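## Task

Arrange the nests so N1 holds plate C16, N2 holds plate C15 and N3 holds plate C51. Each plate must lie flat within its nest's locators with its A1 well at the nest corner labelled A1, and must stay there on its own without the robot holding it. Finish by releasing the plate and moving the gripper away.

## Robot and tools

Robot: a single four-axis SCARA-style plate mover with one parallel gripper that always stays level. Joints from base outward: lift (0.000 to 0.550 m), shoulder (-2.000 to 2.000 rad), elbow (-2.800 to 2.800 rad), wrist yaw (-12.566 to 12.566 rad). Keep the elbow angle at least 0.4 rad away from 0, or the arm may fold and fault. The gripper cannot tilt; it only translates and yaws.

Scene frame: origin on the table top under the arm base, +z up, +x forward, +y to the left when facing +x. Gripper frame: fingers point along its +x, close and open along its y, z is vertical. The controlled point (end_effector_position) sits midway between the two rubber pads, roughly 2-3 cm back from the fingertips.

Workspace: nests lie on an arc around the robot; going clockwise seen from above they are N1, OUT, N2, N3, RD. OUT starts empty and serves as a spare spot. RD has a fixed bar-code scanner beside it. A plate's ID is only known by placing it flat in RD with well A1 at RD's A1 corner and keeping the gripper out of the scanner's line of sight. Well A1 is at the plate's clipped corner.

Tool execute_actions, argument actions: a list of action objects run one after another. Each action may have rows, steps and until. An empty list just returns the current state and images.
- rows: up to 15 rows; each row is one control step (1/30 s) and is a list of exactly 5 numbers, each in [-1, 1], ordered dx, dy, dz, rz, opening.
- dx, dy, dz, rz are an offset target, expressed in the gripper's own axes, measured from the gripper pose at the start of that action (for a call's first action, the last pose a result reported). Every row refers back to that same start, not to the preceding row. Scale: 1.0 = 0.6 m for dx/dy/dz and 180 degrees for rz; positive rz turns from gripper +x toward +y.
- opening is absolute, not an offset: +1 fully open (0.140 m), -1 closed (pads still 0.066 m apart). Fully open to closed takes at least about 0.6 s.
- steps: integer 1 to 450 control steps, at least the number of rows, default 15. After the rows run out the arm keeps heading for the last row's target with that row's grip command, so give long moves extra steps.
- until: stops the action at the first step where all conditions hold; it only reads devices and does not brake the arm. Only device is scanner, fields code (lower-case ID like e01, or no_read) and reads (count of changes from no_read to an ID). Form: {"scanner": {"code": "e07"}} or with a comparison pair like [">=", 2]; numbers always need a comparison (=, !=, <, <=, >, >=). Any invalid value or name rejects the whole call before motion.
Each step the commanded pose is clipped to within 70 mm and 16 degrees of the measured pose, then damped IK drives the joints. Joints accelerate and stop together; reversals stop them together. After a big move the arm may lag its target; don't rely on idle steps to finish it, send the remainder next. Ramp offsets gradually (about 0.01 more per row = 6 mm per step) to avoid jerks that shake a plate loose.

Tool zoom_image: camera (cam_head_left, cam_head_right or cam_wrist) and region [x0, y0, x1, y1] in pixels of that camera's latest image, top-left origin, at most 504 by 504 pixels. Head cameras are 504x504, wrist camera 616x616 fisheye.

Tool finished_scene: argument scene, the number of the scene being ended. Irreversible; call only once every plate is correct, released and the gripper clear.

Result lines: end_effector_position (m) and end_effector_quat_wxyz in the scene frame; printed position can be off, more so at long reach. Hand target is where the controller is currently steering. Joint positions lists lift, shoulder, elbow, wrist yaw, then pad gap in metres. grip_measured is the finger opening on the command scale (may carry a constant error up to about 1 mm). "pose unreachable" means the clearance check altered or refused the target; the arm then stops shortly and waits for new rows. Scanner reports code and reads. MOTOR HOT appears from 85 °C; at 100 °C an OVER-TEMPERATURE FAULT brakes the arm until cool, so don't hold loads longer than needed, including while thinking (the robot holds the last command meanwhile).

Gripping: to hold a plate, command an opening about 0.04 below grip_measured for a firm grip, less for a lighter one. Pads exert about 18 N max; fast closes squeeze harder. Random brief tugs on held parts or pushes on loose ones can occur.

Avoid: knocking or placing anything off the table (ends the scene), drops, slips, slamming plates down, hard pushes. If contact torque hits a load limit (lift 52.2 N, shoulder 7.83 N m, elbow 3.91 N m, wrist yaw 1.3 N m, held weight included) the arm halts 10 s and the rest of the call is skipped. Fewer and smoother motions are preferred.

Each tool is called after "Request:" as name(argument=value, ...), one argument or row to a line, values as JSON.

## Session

Request:
execute_actions(
  actions=[],
)

Scene clock: 0.00 s.
end_effector_position=(+0.3554, -0.1328, +0.3262) grip_measured=+1.00 end_effector_quat_wxyz=(+0.180, -0.000, -0.000, +0.984)
Joint positions: [ 0.321  0.197  1.528 -5.228  0.14 ]
Hand target: +0.355, -0.133, +0.326; +0.180, -0.000, -0.000, +0.984
scanner: code=no_read reads=0

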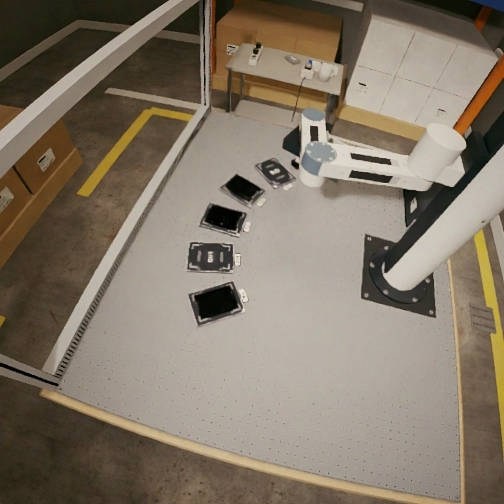

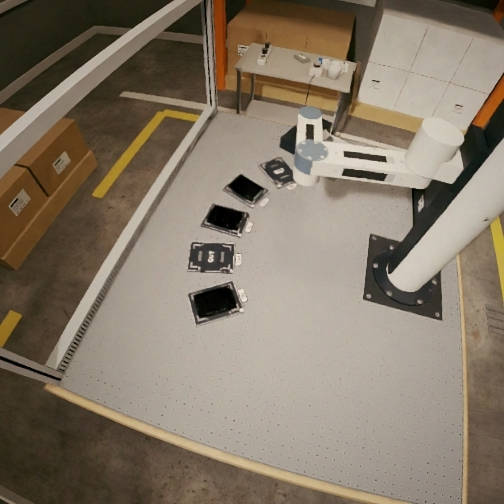

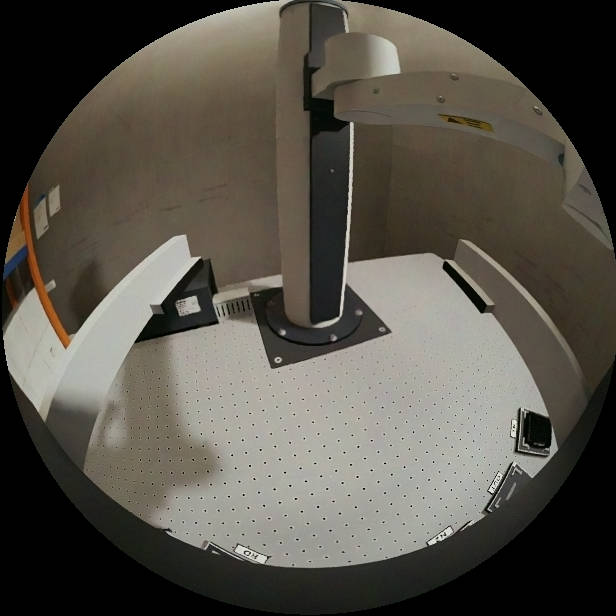

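Request:
execute_actions(
  actions=[
    {"rows":[[-0.15,-0.15,-0.1,-0.45,1],[-0.15,-0.15,-0.1,-0.45,1],[-0.15,-0.15,-0.1,-0.45,1],[-0.15,-0.15,-0.1,-0.45,1],[-0.15,-0.15,-0.1,-0.45,1],[-0.15,-0.15,-0.1,-0.45,1],[-0.15,-0.15,-0.1,-0.45,1],[-0.15,-0.15,-0.1,-0.45,1],[-0.15,-0.15,-0.1,-0.45,1],[-0.15,-0.15,-0.1,-0.45,1],[-0.311,-0.302,-0.396,-0.907,1]],"steps":70},
  ],
)

Request:
zoom_image(
  camera="cam_wrist",
  region=[200, 220, 520, 380],
)

Scene clock: 6.67 s.
end_effector_position=(+0.5941, -0.0295, +0.0886) grip_measured=+1.00 end_effector_quat_wxyz=(+0.999, -0.000, -0.000, -0.035)
Joint positions: [ 0.084  0.815  1.129 -8.297  0.14 ]
Hand target: +0.594, -0.030, +0.089; +0.999, -0.000, -0.000, -0.035
Off the commanded pose: 0.000 m, 0 deg.
scanner: code=no_read reads=0

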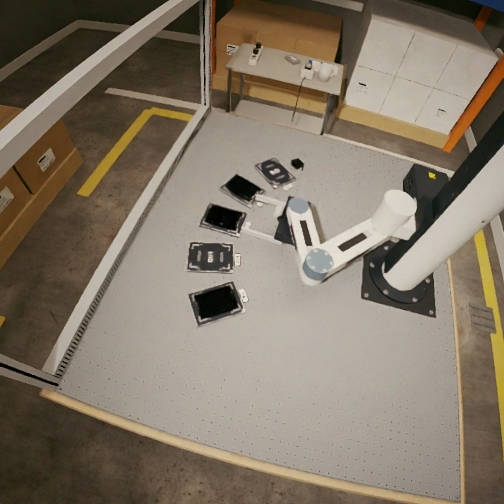

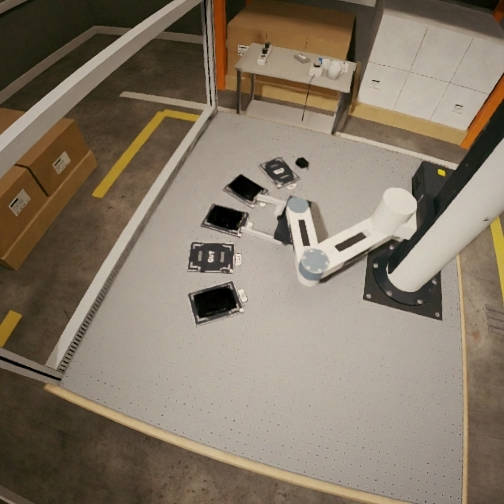

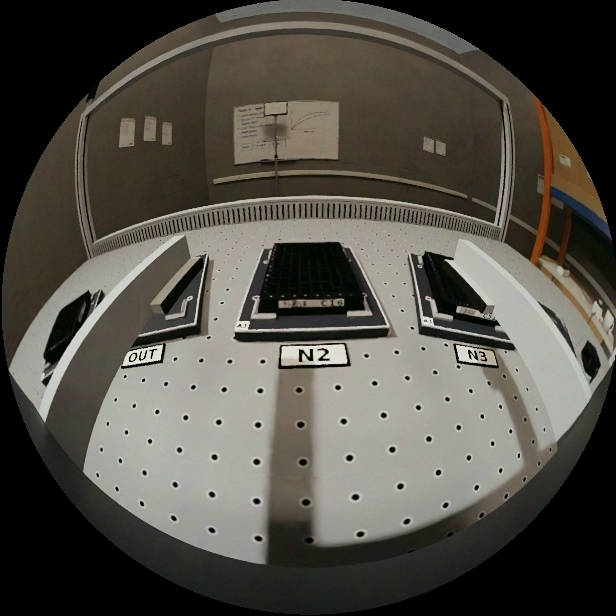

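Region (200, 220, 520, 380) of cam_wrist's 616x616 image, scaled by 1.575, with more detail than that image has.

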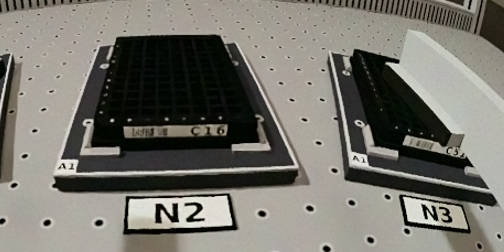

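Request:
execute_actions(
  actions=[
    {"rows":[[0.223,0.017,-0.05,0.008,0.1]],"steps":25},
    {"rows":[[0,0,-0.01,0,0.1],[0,0,-0.02,0,0.1],[0,0,-0.03,0,0.1],[0,0,-0.036,0,0.1]],"steps":14},
  ],
)

Scene clock: 9.67 s.
end_effector_position=(+0.7283, -0.0286, +0.0369) grip_measured=+0.10 end_effector_quat_wxyz=(+1.000, -0.000, -0.000, -0.022)
Joint positions: [ 0.032  0.539  1.838 -8.704  0.107]
Hand target: +0.728, -0.029, +0.037; +1.000, -0.000, -0.000, -0.022
Off the commanded pose: 0.000 m, 0 deg.
scanner: code=no_read reads=0

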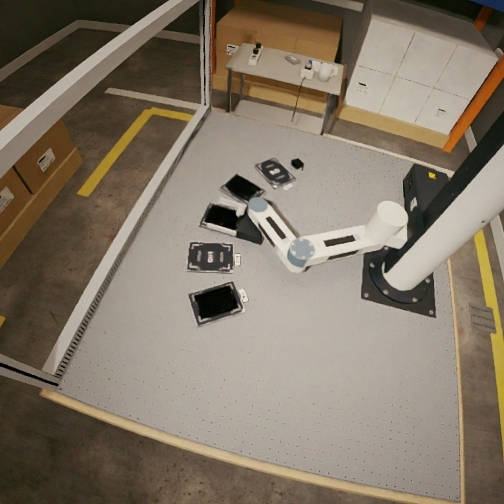

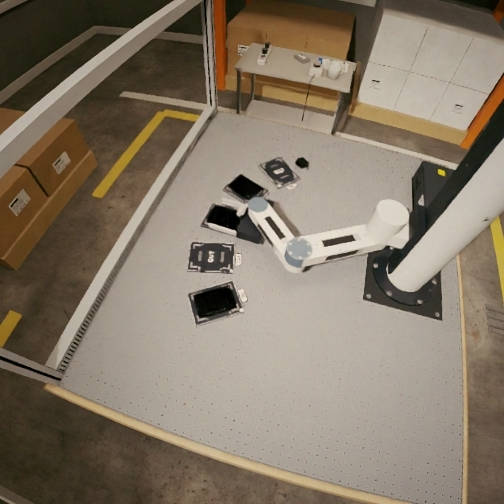

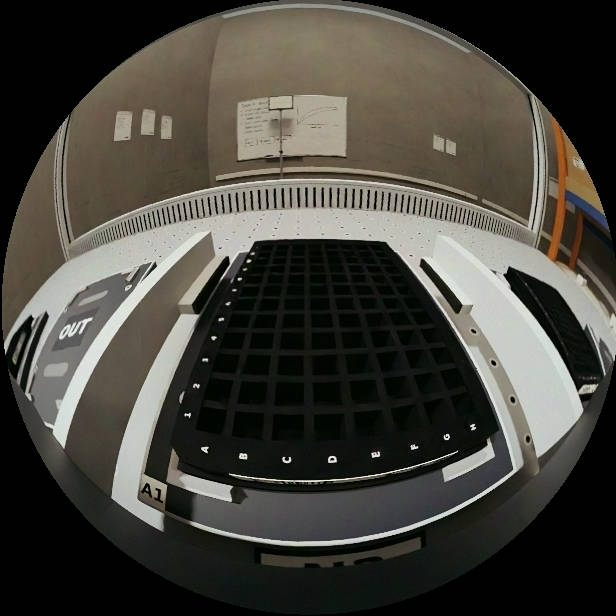

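Request:
execute_actions(
  actions=[
    {"rows":[[0,0.0027,-0.005,0.006,-0.1],[0,0.0027,-0.01,0.006,-0.3]],"steps":14},
  ],
)

Scene clock: 11.63 s.
end_effector_position=(+0.7283, -0.0270, +0.0308) grip_measured=-0.30 end_effector_quat_wxyz=(+1.000, -0.000, -0.000, -0.013)
Joint positions: [ 0.026  0.537  1.838 -8.684  0.092]
Hand target: +0.728, -0.027, +0.031; +1.000, -0.000, -0.000, -0.013
Off the commanded pose: 0.000 m, 0 deg.
scanner: code=no_read reads=0

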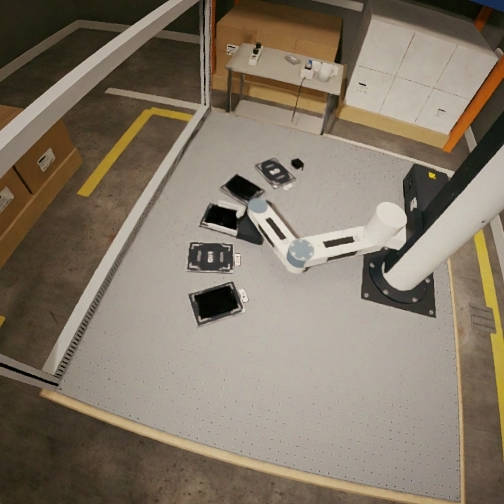

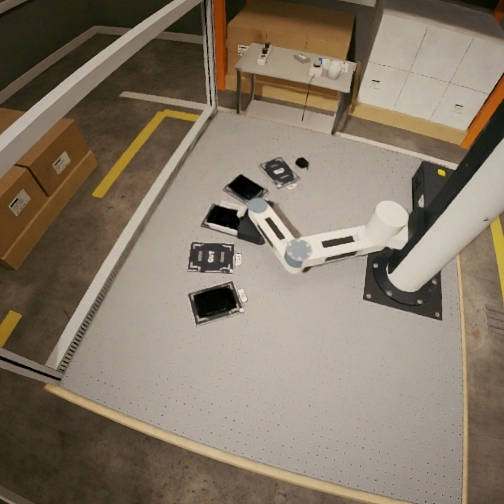

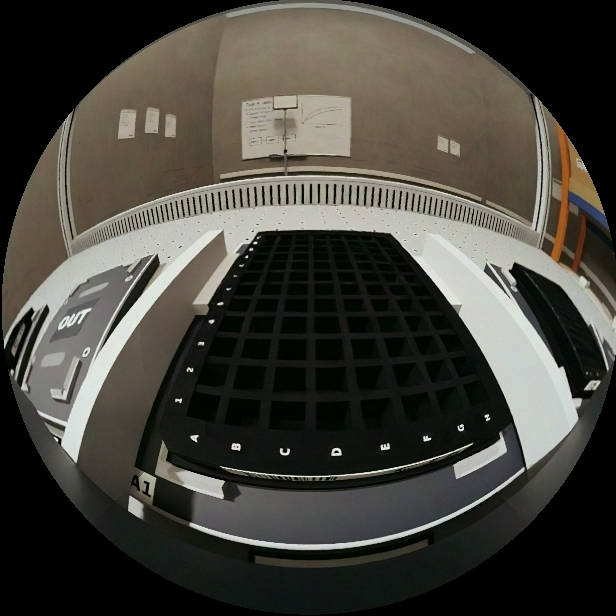

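Request:
execute_actions(
  actions=[
    {"rows":[[0,0.0005,0,0,-0.35],[0,0.0005,0,0,-0.4],[0,0.0005,0,0,-0.43],[0,0.0005,0,0,-0.46],[0,0.0005,0,0,-0.48],[0,0.0005,0,0,-0.5],[0,0.0005,0,0,-0.52],[0,0.0005,0,0,-0.54]],"steps":13},
    {"rows":[[0,0,0.003,0,-0.54],[0,0,0.008,0,-0.54],[0,0,0.014,0,-0.54],[0,0,0.02,0,-0.54]],"steps":12},
    {"rows":[[0,0.01,0,0.003,-0.54],[0,0.03,0,0.01,-0.54],[0,0.06,0,0.02,-0.54],[0,0.09,0,0.03,-0.54],[0,0.12,0,0.04,-0.54],[-0.021,0.3,0,0.095,-0.54]],"steps":32},
  ],
)

Scene clock: 19.20 s.
end_effector_position=(+0.7203, +0.1536, +0.0428) grip_measured=-0.47 end_effector_quat_wxyz=(+0.991, -0.000, -0.000, +0.136)
Joint positions: [ 0.038  0.832  1.92  -8.763  0.086]
Hand target: +0.720, +0.154, +0.043; +0.991, -0.000, -0.000, +0.136
Off the commanded pose: 0.000 m, 0 deg.
scanner: code=no_read reads=0

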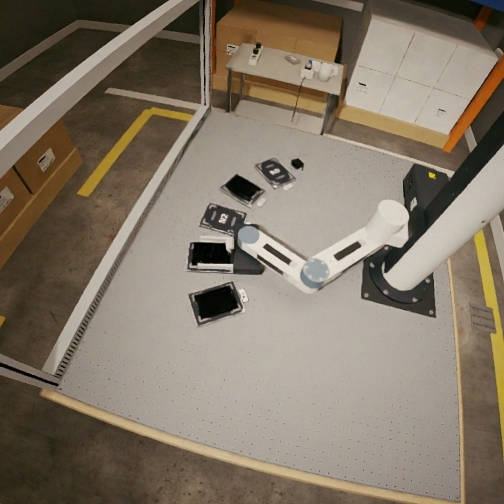

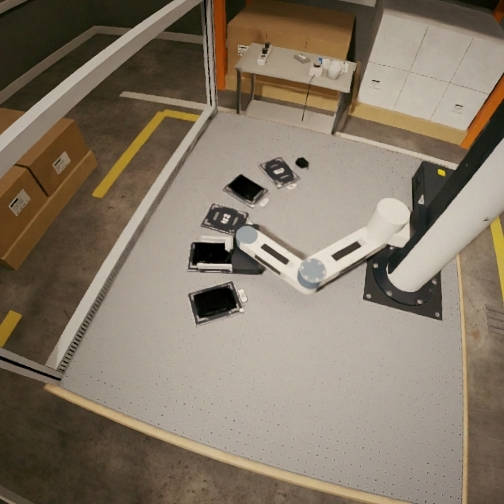

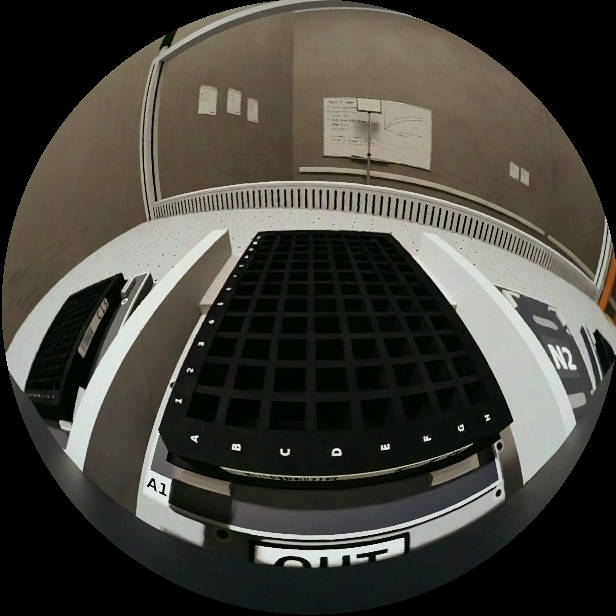

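Request:
execute_actions(
  actions=[
    {"rows":[[0.003,0.003,0,0,-0.54],[0.003,0.003,0,0,-0.54],[0.003,0.003,-0.003,0,-0.54],[0.003,0.003,-0.006,0,-0.54],[0.003,0.003,-0.009,0,-0.54]],"steps":14},
  ],
)

Scene clock: 21.57 s.
end_effector_position=(+0.7215, +0.1560, +0.0374) grip_measured=-0.47 end_effector_quat_wxyz=(+0.991, -0.000, -0.000, +0.136)
Joint positions: [ 0.032  0.831  1.932 -8.773  0.086]
Hand target: +0.722, +0.156, +0.037; +0.991, -0.000, -0.000, +0.136
Off the commanded pose: 0.000 m, 0 deg.
scanner: code=no_read reads=0

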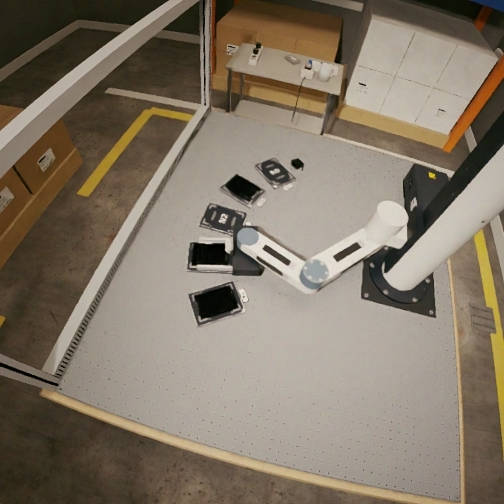

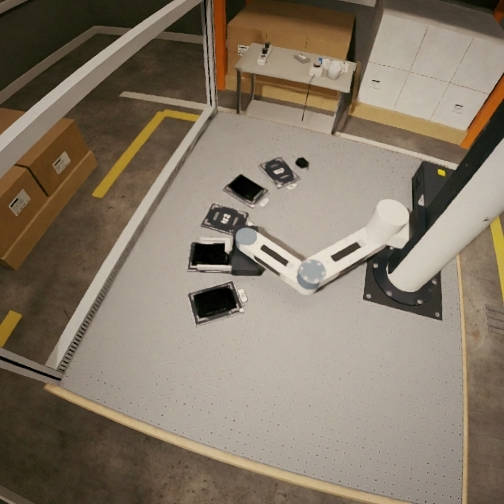

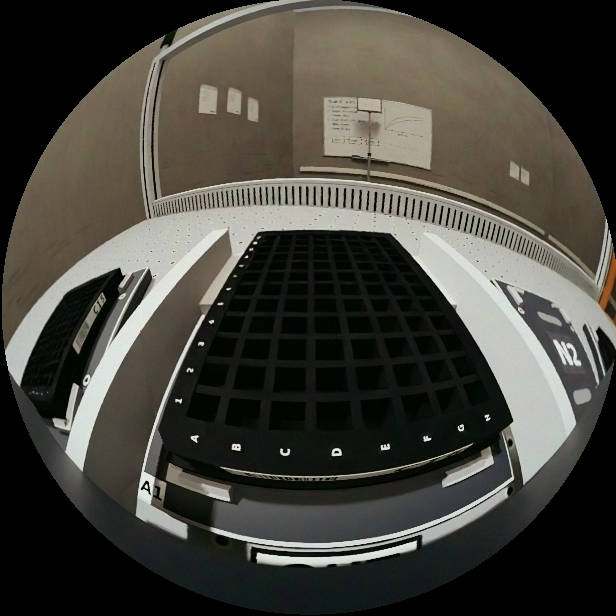

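Request:
execute_actions(
  actions=[
    {"rows":[[-0.001,0.0006,0,0,-0.54],[-0.001,0.0006,0,0,-0.54],[-0.001,0.0006,-0.002,0,-0.54],[-0.001,0.0006,-0.004,0,-0.54],[-0.001,0.0006,-0.006,0,-0.54],[-0.001,0.0006,-0.008,0,-0.54],[-0.001,0.0006,-0.0105,0,-0.54]],"steps":16},
    {"rows":[[0,0,0,0,-0.3]],"steps":8},
  ],
)

Scene clock: 24.30 s.
end_effector_position=(+0.7209, +0.1555, +0.0310) grip_measured=-0.30 end_effector_quat_wxyz=(+0.991, -0.000, -0.000, +0.135)
Joint positions: [ 0.026  0.834  1.927 -8.774  0.092]
Hand target: +0.721, +0.156, +0.031; +0.991, -0.000, -0.000, +0.135
Off the commanded pose: 0.000 m, 0 deg.
scanner: code=no_read reads=0

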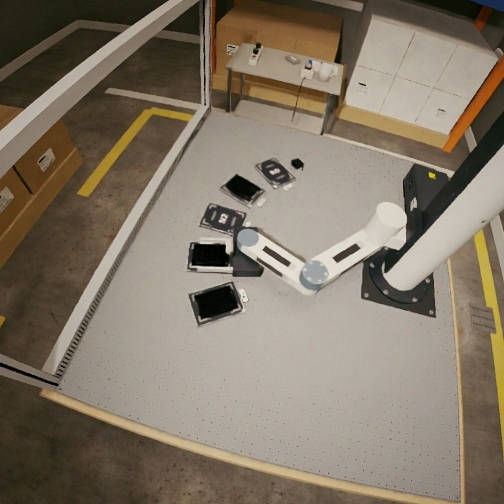

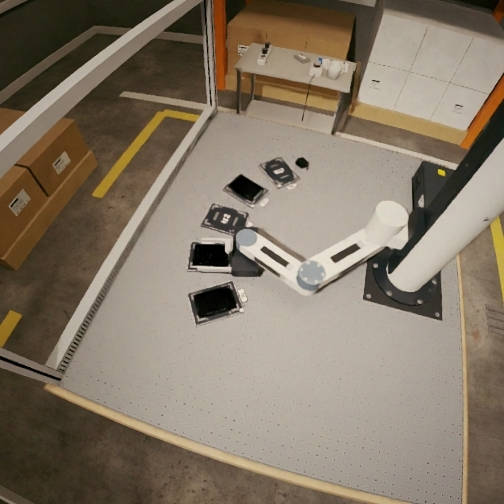

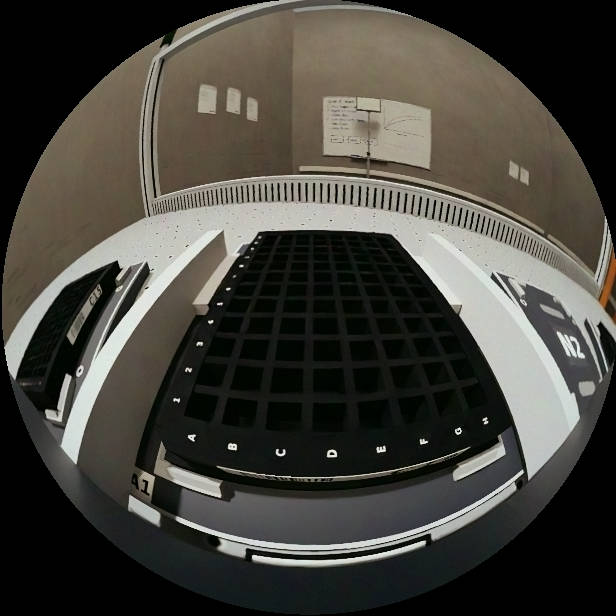

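Request:
execute_actions(
  actions=[
    {"rows":[[0,0,0.035,0,0.3]],"steps":12},
    {"rows":[[-0.055,0.289,0,0.102,0.3]],"steps":28},
    {"rows":[[0,0,-0.01,0,0.3],[0,0,-0.02,0,0.3],[0,0,-0.03,0,0.3],[0,0,-0.0353,0,0.3]],"steps":14},
  ],
)

Scene clock: 28.53 s.
end_effector_position=(+0.6427, +0.3140, +0.0309) grip_measured=+0.30 end_effector_quat_wxyz=(+0.957, -0.000, -0.000, +0.291)
Joint positions: [ 0.026  1.158  1.898 -8.748  0.114]
Hand target: +0.643, +0.314, +0.031; +0.957, -0.000, -0.000, +0.291
Off the commanded pose: 0.000 m, 0 deg.
scanner: code=no_read reads=0

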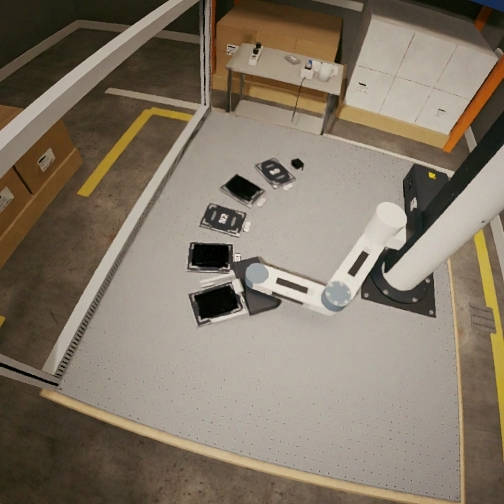

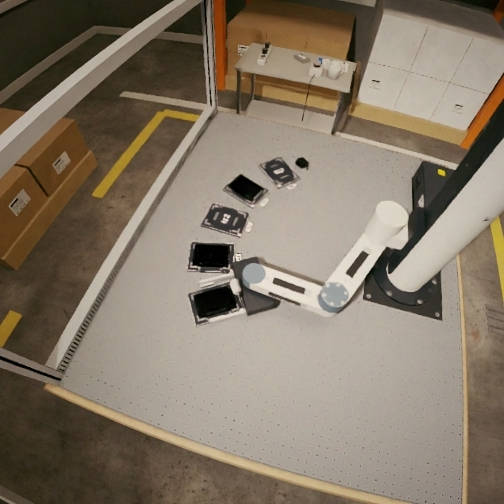

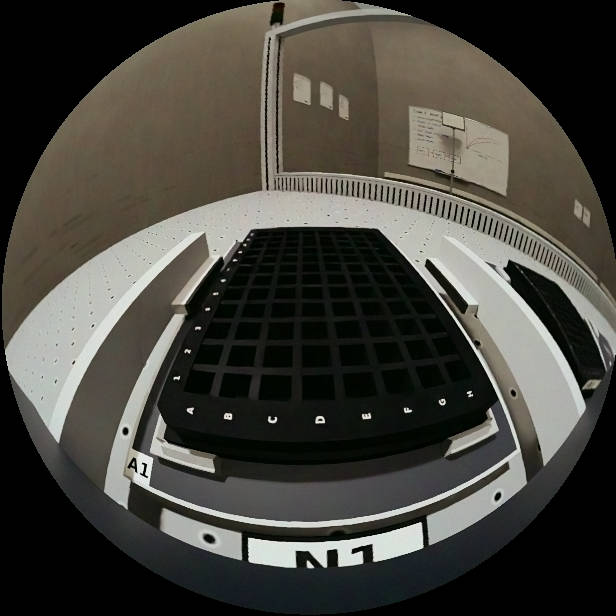

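Request:
execute_actions(
  actions=[
    {"rows":[[0.0115,0.0072,0,0.008,0.1],[0.0115,0.0072,0,0.008,0],[0.0115,0.0072,0,0.008,-0.3]],"steps":16},
  ],
)

Scene clock: 31.10 s.
end_effector_position=(+0.6460, +0.3215, +0.0309) grip_measured=-0.30 end_effector_quat_wxyz=(+0.953, -0.000, -0.000, +0.304)
Joint positions: [ 0.026  1.139  1.945 -8.751  0.092]
Hand target: +0.646, +0.321, +0.031; +0.953, -0.000, -0.000, +0.303
Off the commanded pose: 0.000 m, 0 deg.
scanner: code=no_read reads=0

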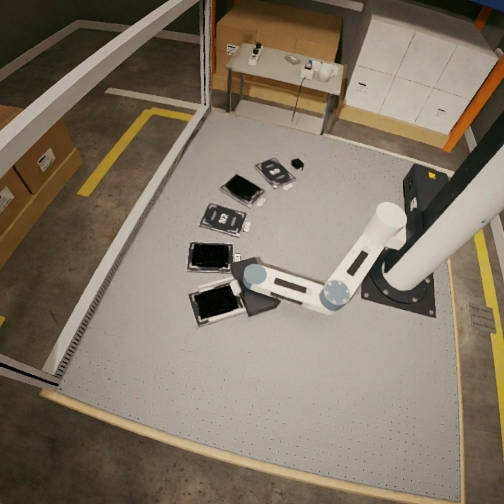

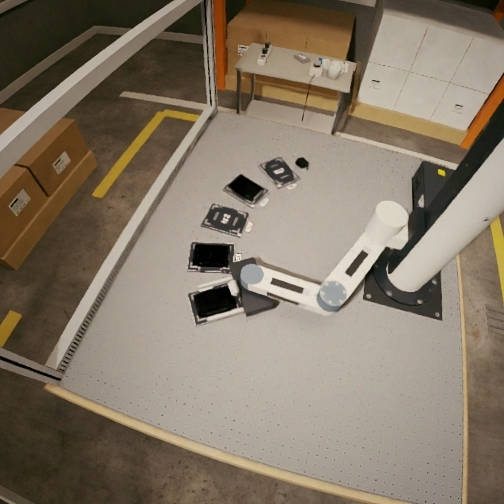

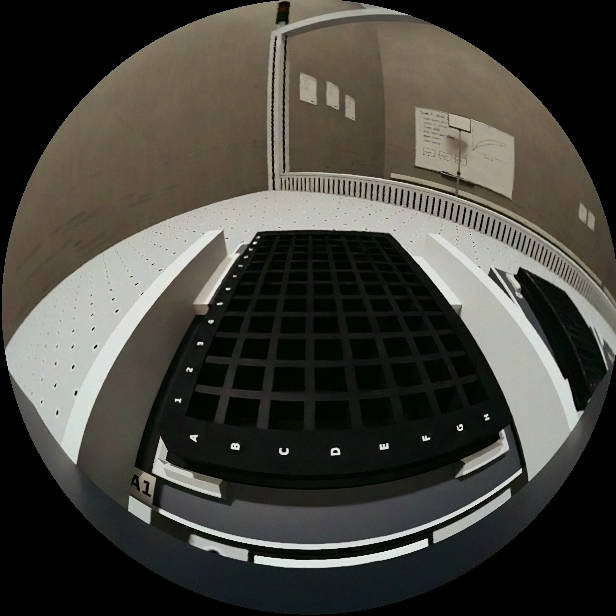

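Request:
execute_actions(
  actions=[
    {"rows":[[0,0.0005,0,0,-0.35],[0,0.0005,0,0,-0.4],[0,0.0005,0,0,-0.43],[0,0.0005,0,0,-0.46],[0,0.0005,0,0,-0.48],[0,0.0005,0,0,-0.5],[0,0.0005,0,0,-0.53]],"steps":12},
    {"rows":[[0,0,0.003,0,-0.53],[0,0,0.008,0,-0.53],[0,0,0.014,0,-0.53],[0,0,0.02,0,-0.53],[0,0,0.03,0,-0.53],[0,0,0.04,0,-0.53],[0,0,0.05,0,-0.53]],"steps":16},
    {"rows":[[-0.004,-0.01,0,-0.003,-0.53],[-0.012,-0.03,0,-0.01,-0.53],[-0.024,-0.06,0,-0.02,-0.53],[-0.036,-0.09,0,-0.03,-0.53],[-0.048,-0.12,0,-0.04,-0.53],[-0.2238,-0.5535,0,-0.2044,-0.53]],"steps":48},
    {"rows":[[0,0,-0.008,0,-0.53],[0,0,-0.016,0,-0.53],[0,0,-0.025,0,-0.53],[0,0,-0.033,0,-0.53],[0,0,-0.039,0,-0.53]],"steps":14},
  ],
)

Scene clock: 39.47 s.
end_effector_position=(+0.7286, -0.0267, +0.0374) grip_measured=-0.47 end_effector_quat_wxyz=(+1.000, -0.000, -0.000, -0.012)
Joint positions: [ 0.032  0.536  1.839 -8.684  0.086]
Hand target: +0.729, -0.027, +0.037; +1.000, -0.000, -0.000, -0.012
Off the commanded pose: 0.000 m, 0 deg.
scanner: code=no_read reads=0

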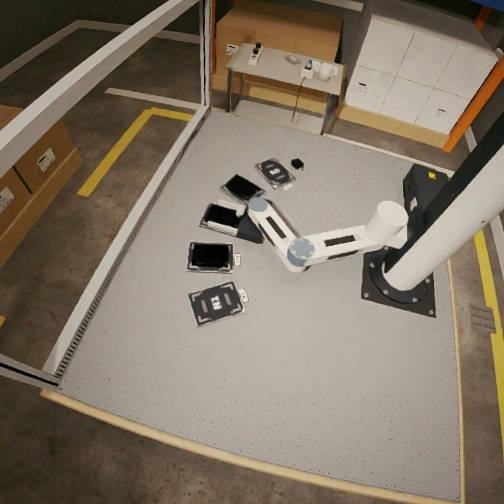

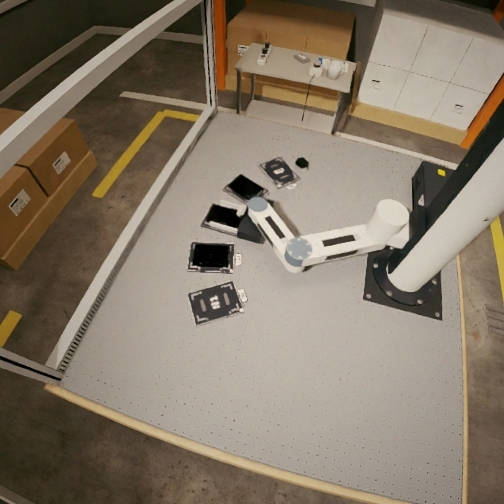

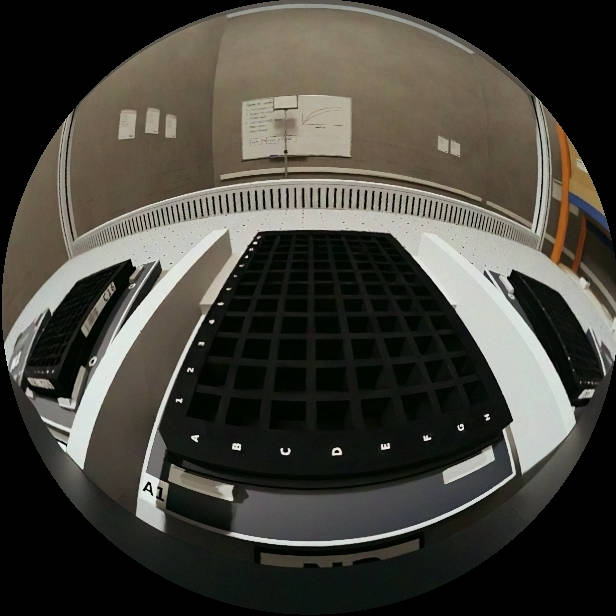

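Request:
execute_actions(
  actions=[
    {"rows":[[-0.0005,0,0,0,-0.53],[-0.0005,0,-0.002,0,-0.53],[-0.0005,0,-0.004,0,-0.53],[-0.0005,0,-0.006,0,-0.53],[-0.0005,0,-0.008,0,-0.53],[-0.0005,0,-0.0105,0,-0.53]],"steps":15},
    {"rows":[[0,0,0,0,-0.3]],"steps":8},
  ],
)

Request:
execute_actions(
  actions=[
    {"rows":[[0,0,0.035,0,-0.2]],"steps":12},
    {"rows":[[-0.0203,0.3036,0,0.091,-0.2]],"steps":28},
    {"rows":[[0,0,-0.01,0,-0.2],[0,0,-0.02,0,-0.2],[0,0,-0.03,0,-0.2],[0,0,-0.0353,0,-0.2]],"steps":14},
    {"rows":[[0,0,0,0,-0.25],[0,0,0,0,-0.3],[0,0,0,0,-0.35],[0,0,0,0,-0.4],[0,0,0,0,-0.43],[0,0,0,0,-0.46],[0,0,0,0,-0.48],[0,0,0,0,-0.5],[0,0,0,0,-0.53]],"steps":14},
  ],
)

Scene clock: 44.10 s.
end_effector_position=(+0.7283, -0.0268, +0.0311) grip_measured=-0.30 end_effector_quat_wxyz=(+1.000, -0.000, -0.000, -0.013)
Joint positions: [ 0.026  0.537  1.838 -8.683  0.092]
Hand target: +0.728, -0.027, +0.031; +1.000, -0.000, -0.000, -0.013
Off the commanded pose: 0.000 m, 0 deg.
scanner: code=no_read reads=0

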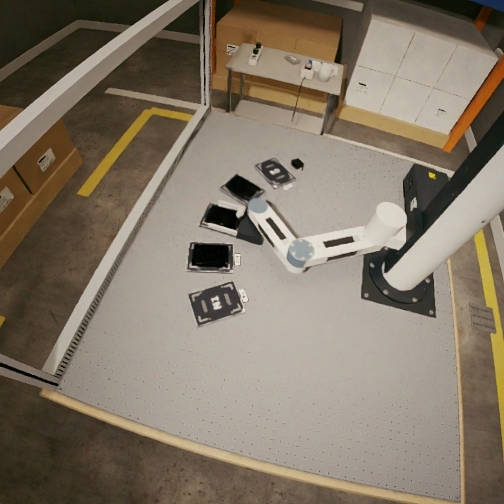

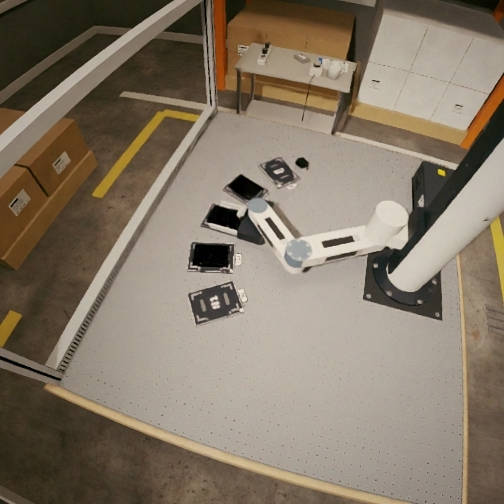

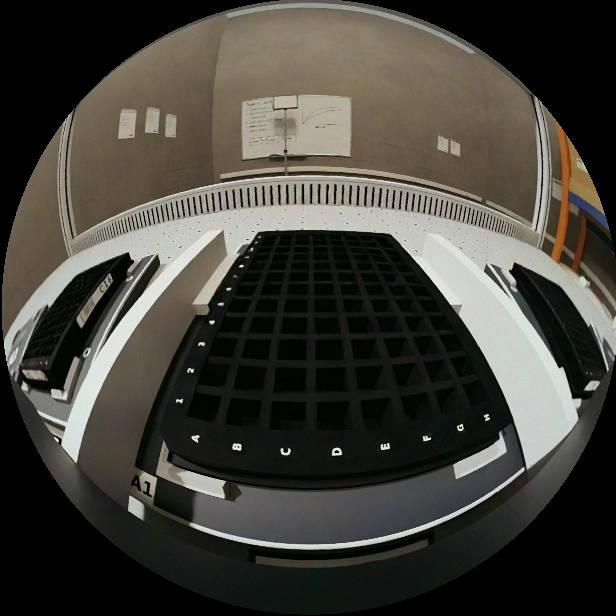

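Scene clock: 46.37 s.
end_effector_position=(+0.7207, +0.1555, +0.0309) grip_measured=-0.47 end_effector_quat_wxyz=(+0.992, -0.000, -0.000, +0.130)
Joint positions: [ 0.026  0.838  1.926 -8.786  0.086]
Hand target: +0.721, +0.155, +0.031; +0.992, -0.000, -0.000, +0.130
Off the commanded pose: 0.000 m, 0 deg.
scanner: code=no_read reads=0

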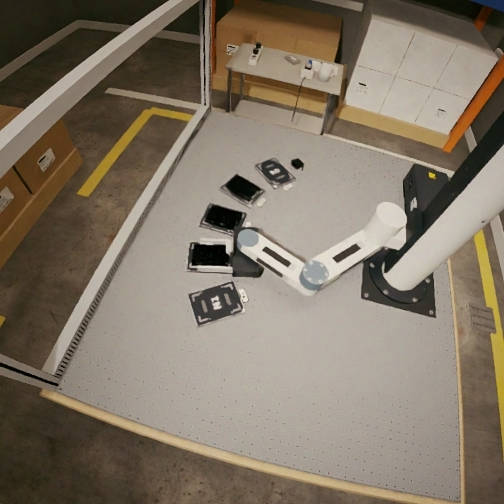

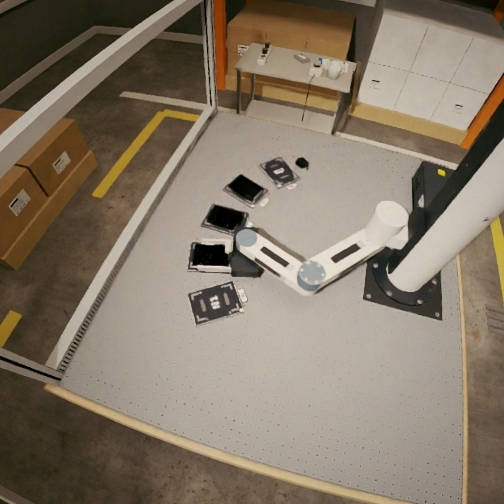

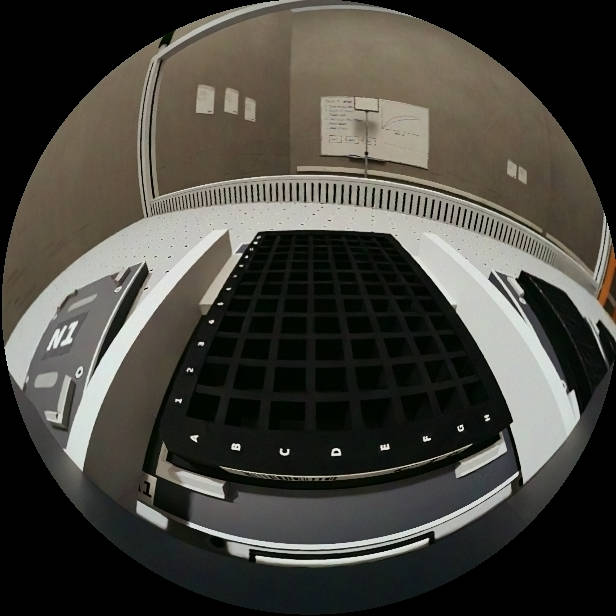

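Request:
execute_actions(
  actions=[
    {"rows":[[0,0,0.003,0,-0.53],[0,0,0.008,0,-0.53],[0,0,0.014,0,-0.53],[0,0,0.02,0,-0.53]],"steps":12},
    {"rows":[[0,0.01,0,0.003,-0.53],[-0.005,0.03,0,0.01,-0.53],[-0.01,0.06,0,0.02,-0.53],[-0.015,0.09,0,0.03,-0.53],[-0.02,0.12,0,0.04,-0.53],[-0.049,0.3,0,0.1137,-0.53]],"steps":34},
    {"rows":[[0,0,-0.003,0,-0.53],[0,0,-0.006,0,-0.53],[0,0,-0.009,0,-0.53],[0,0,-0.011,0,-0.53],[0,0,-0.013,0,-0.53],[0,0,-0.015,0,-0.53],[0,0,-0.017,0,-0.53],[0,0,-0.0195,0,-0.53]],"steps":17},
    {"rows":[[0,0,0,0,-0.3]],"steps":8},
  ],
)

Request:
execute_actions(
  actions=[
    {"rows":[[0,0,0.05,0,0]],"steps":10},
    {"rows":[[-0.3,0,0.1,0,0]],"steps":25},
  ],
)

Scene clock: 53.00 s.
end_effector_position=(+0.6458, +0.3219, +0.0311) grip_measured=-0.30 end_effector_quat_wxyz=(+0.953, -0.000, -0.000, +0.304)
Joint positions: [ 0.026  1.14   1.945 -8.75   0.092]
Hand target: +0.646, +0.322, +0.031; +0.953, -0.000, -0.000, +0.304
Off the commanded pose: 0.000 m, 0 deg.
scanner: code=no_read reads=0

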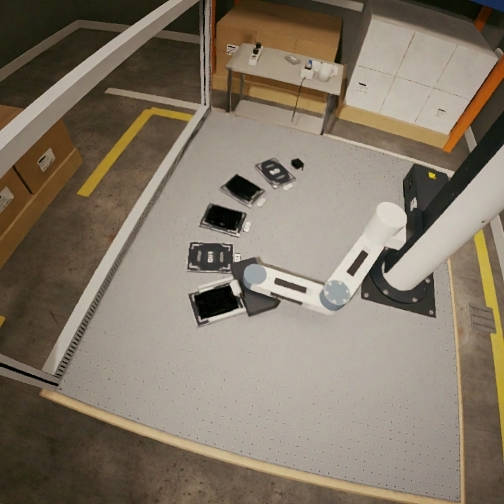

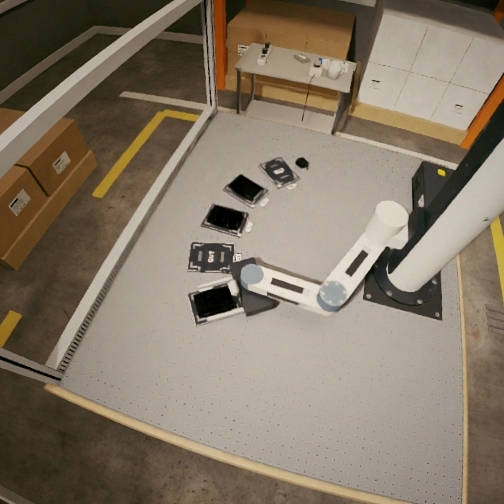

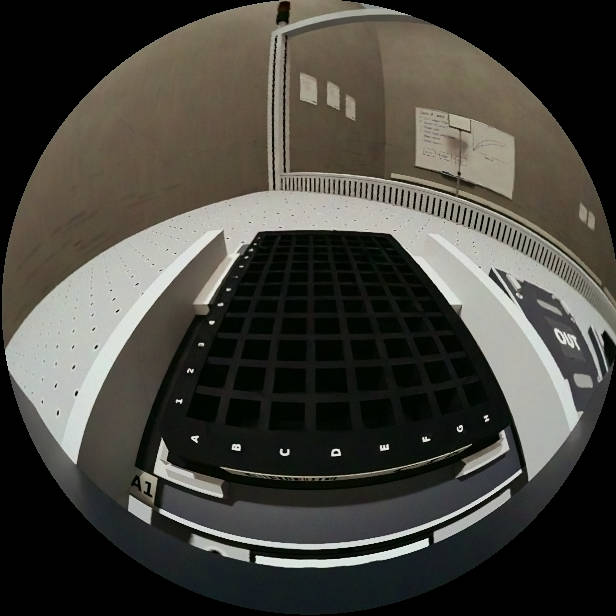

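Scene clock: 54.17 s.
end_effector_position=(+0.4991, +0.2175, +0.1213) grip_measured=+0.00 end_effector_quat_wxyz=(+0.953, -0.000, -0.000, +0.304)
Joint positions: [ 0.116  1.509  0.994 -8.169  0.103]
Hand target: +0.499, +0.218, +0.121; +0.953, -0.000, -0.000, +0.304
Off the commanded pose: 0.000 m, 0 deg.
scanner: code=no_read reads=0

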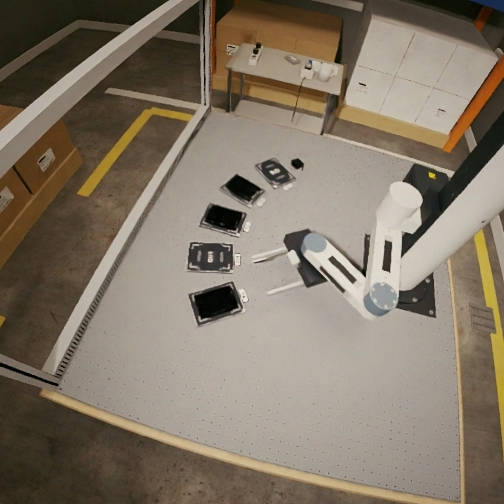

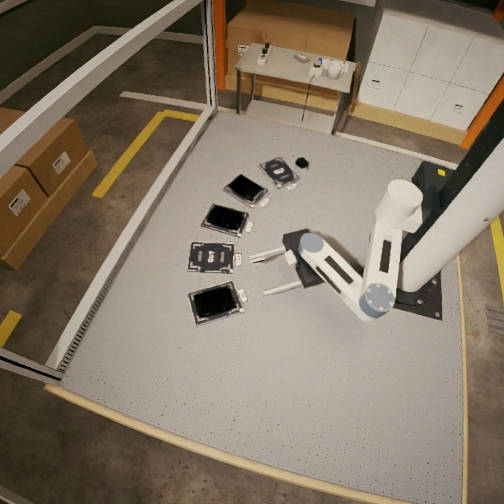

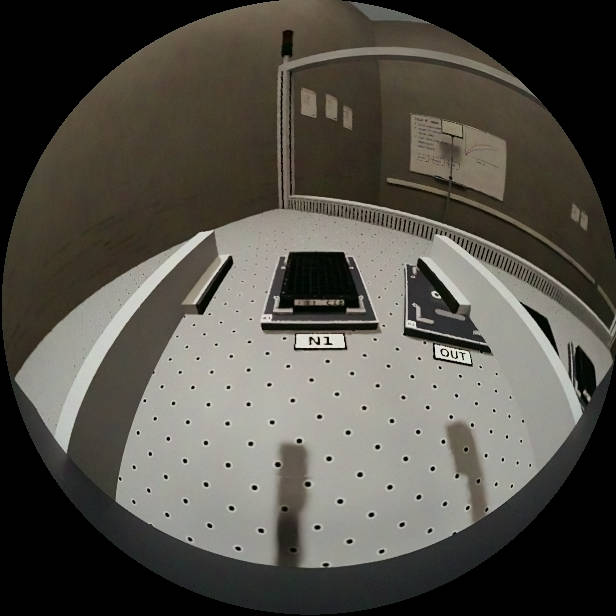

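Request:
finished_scene(
  scene=2,
)

The scene is finished: the task was done.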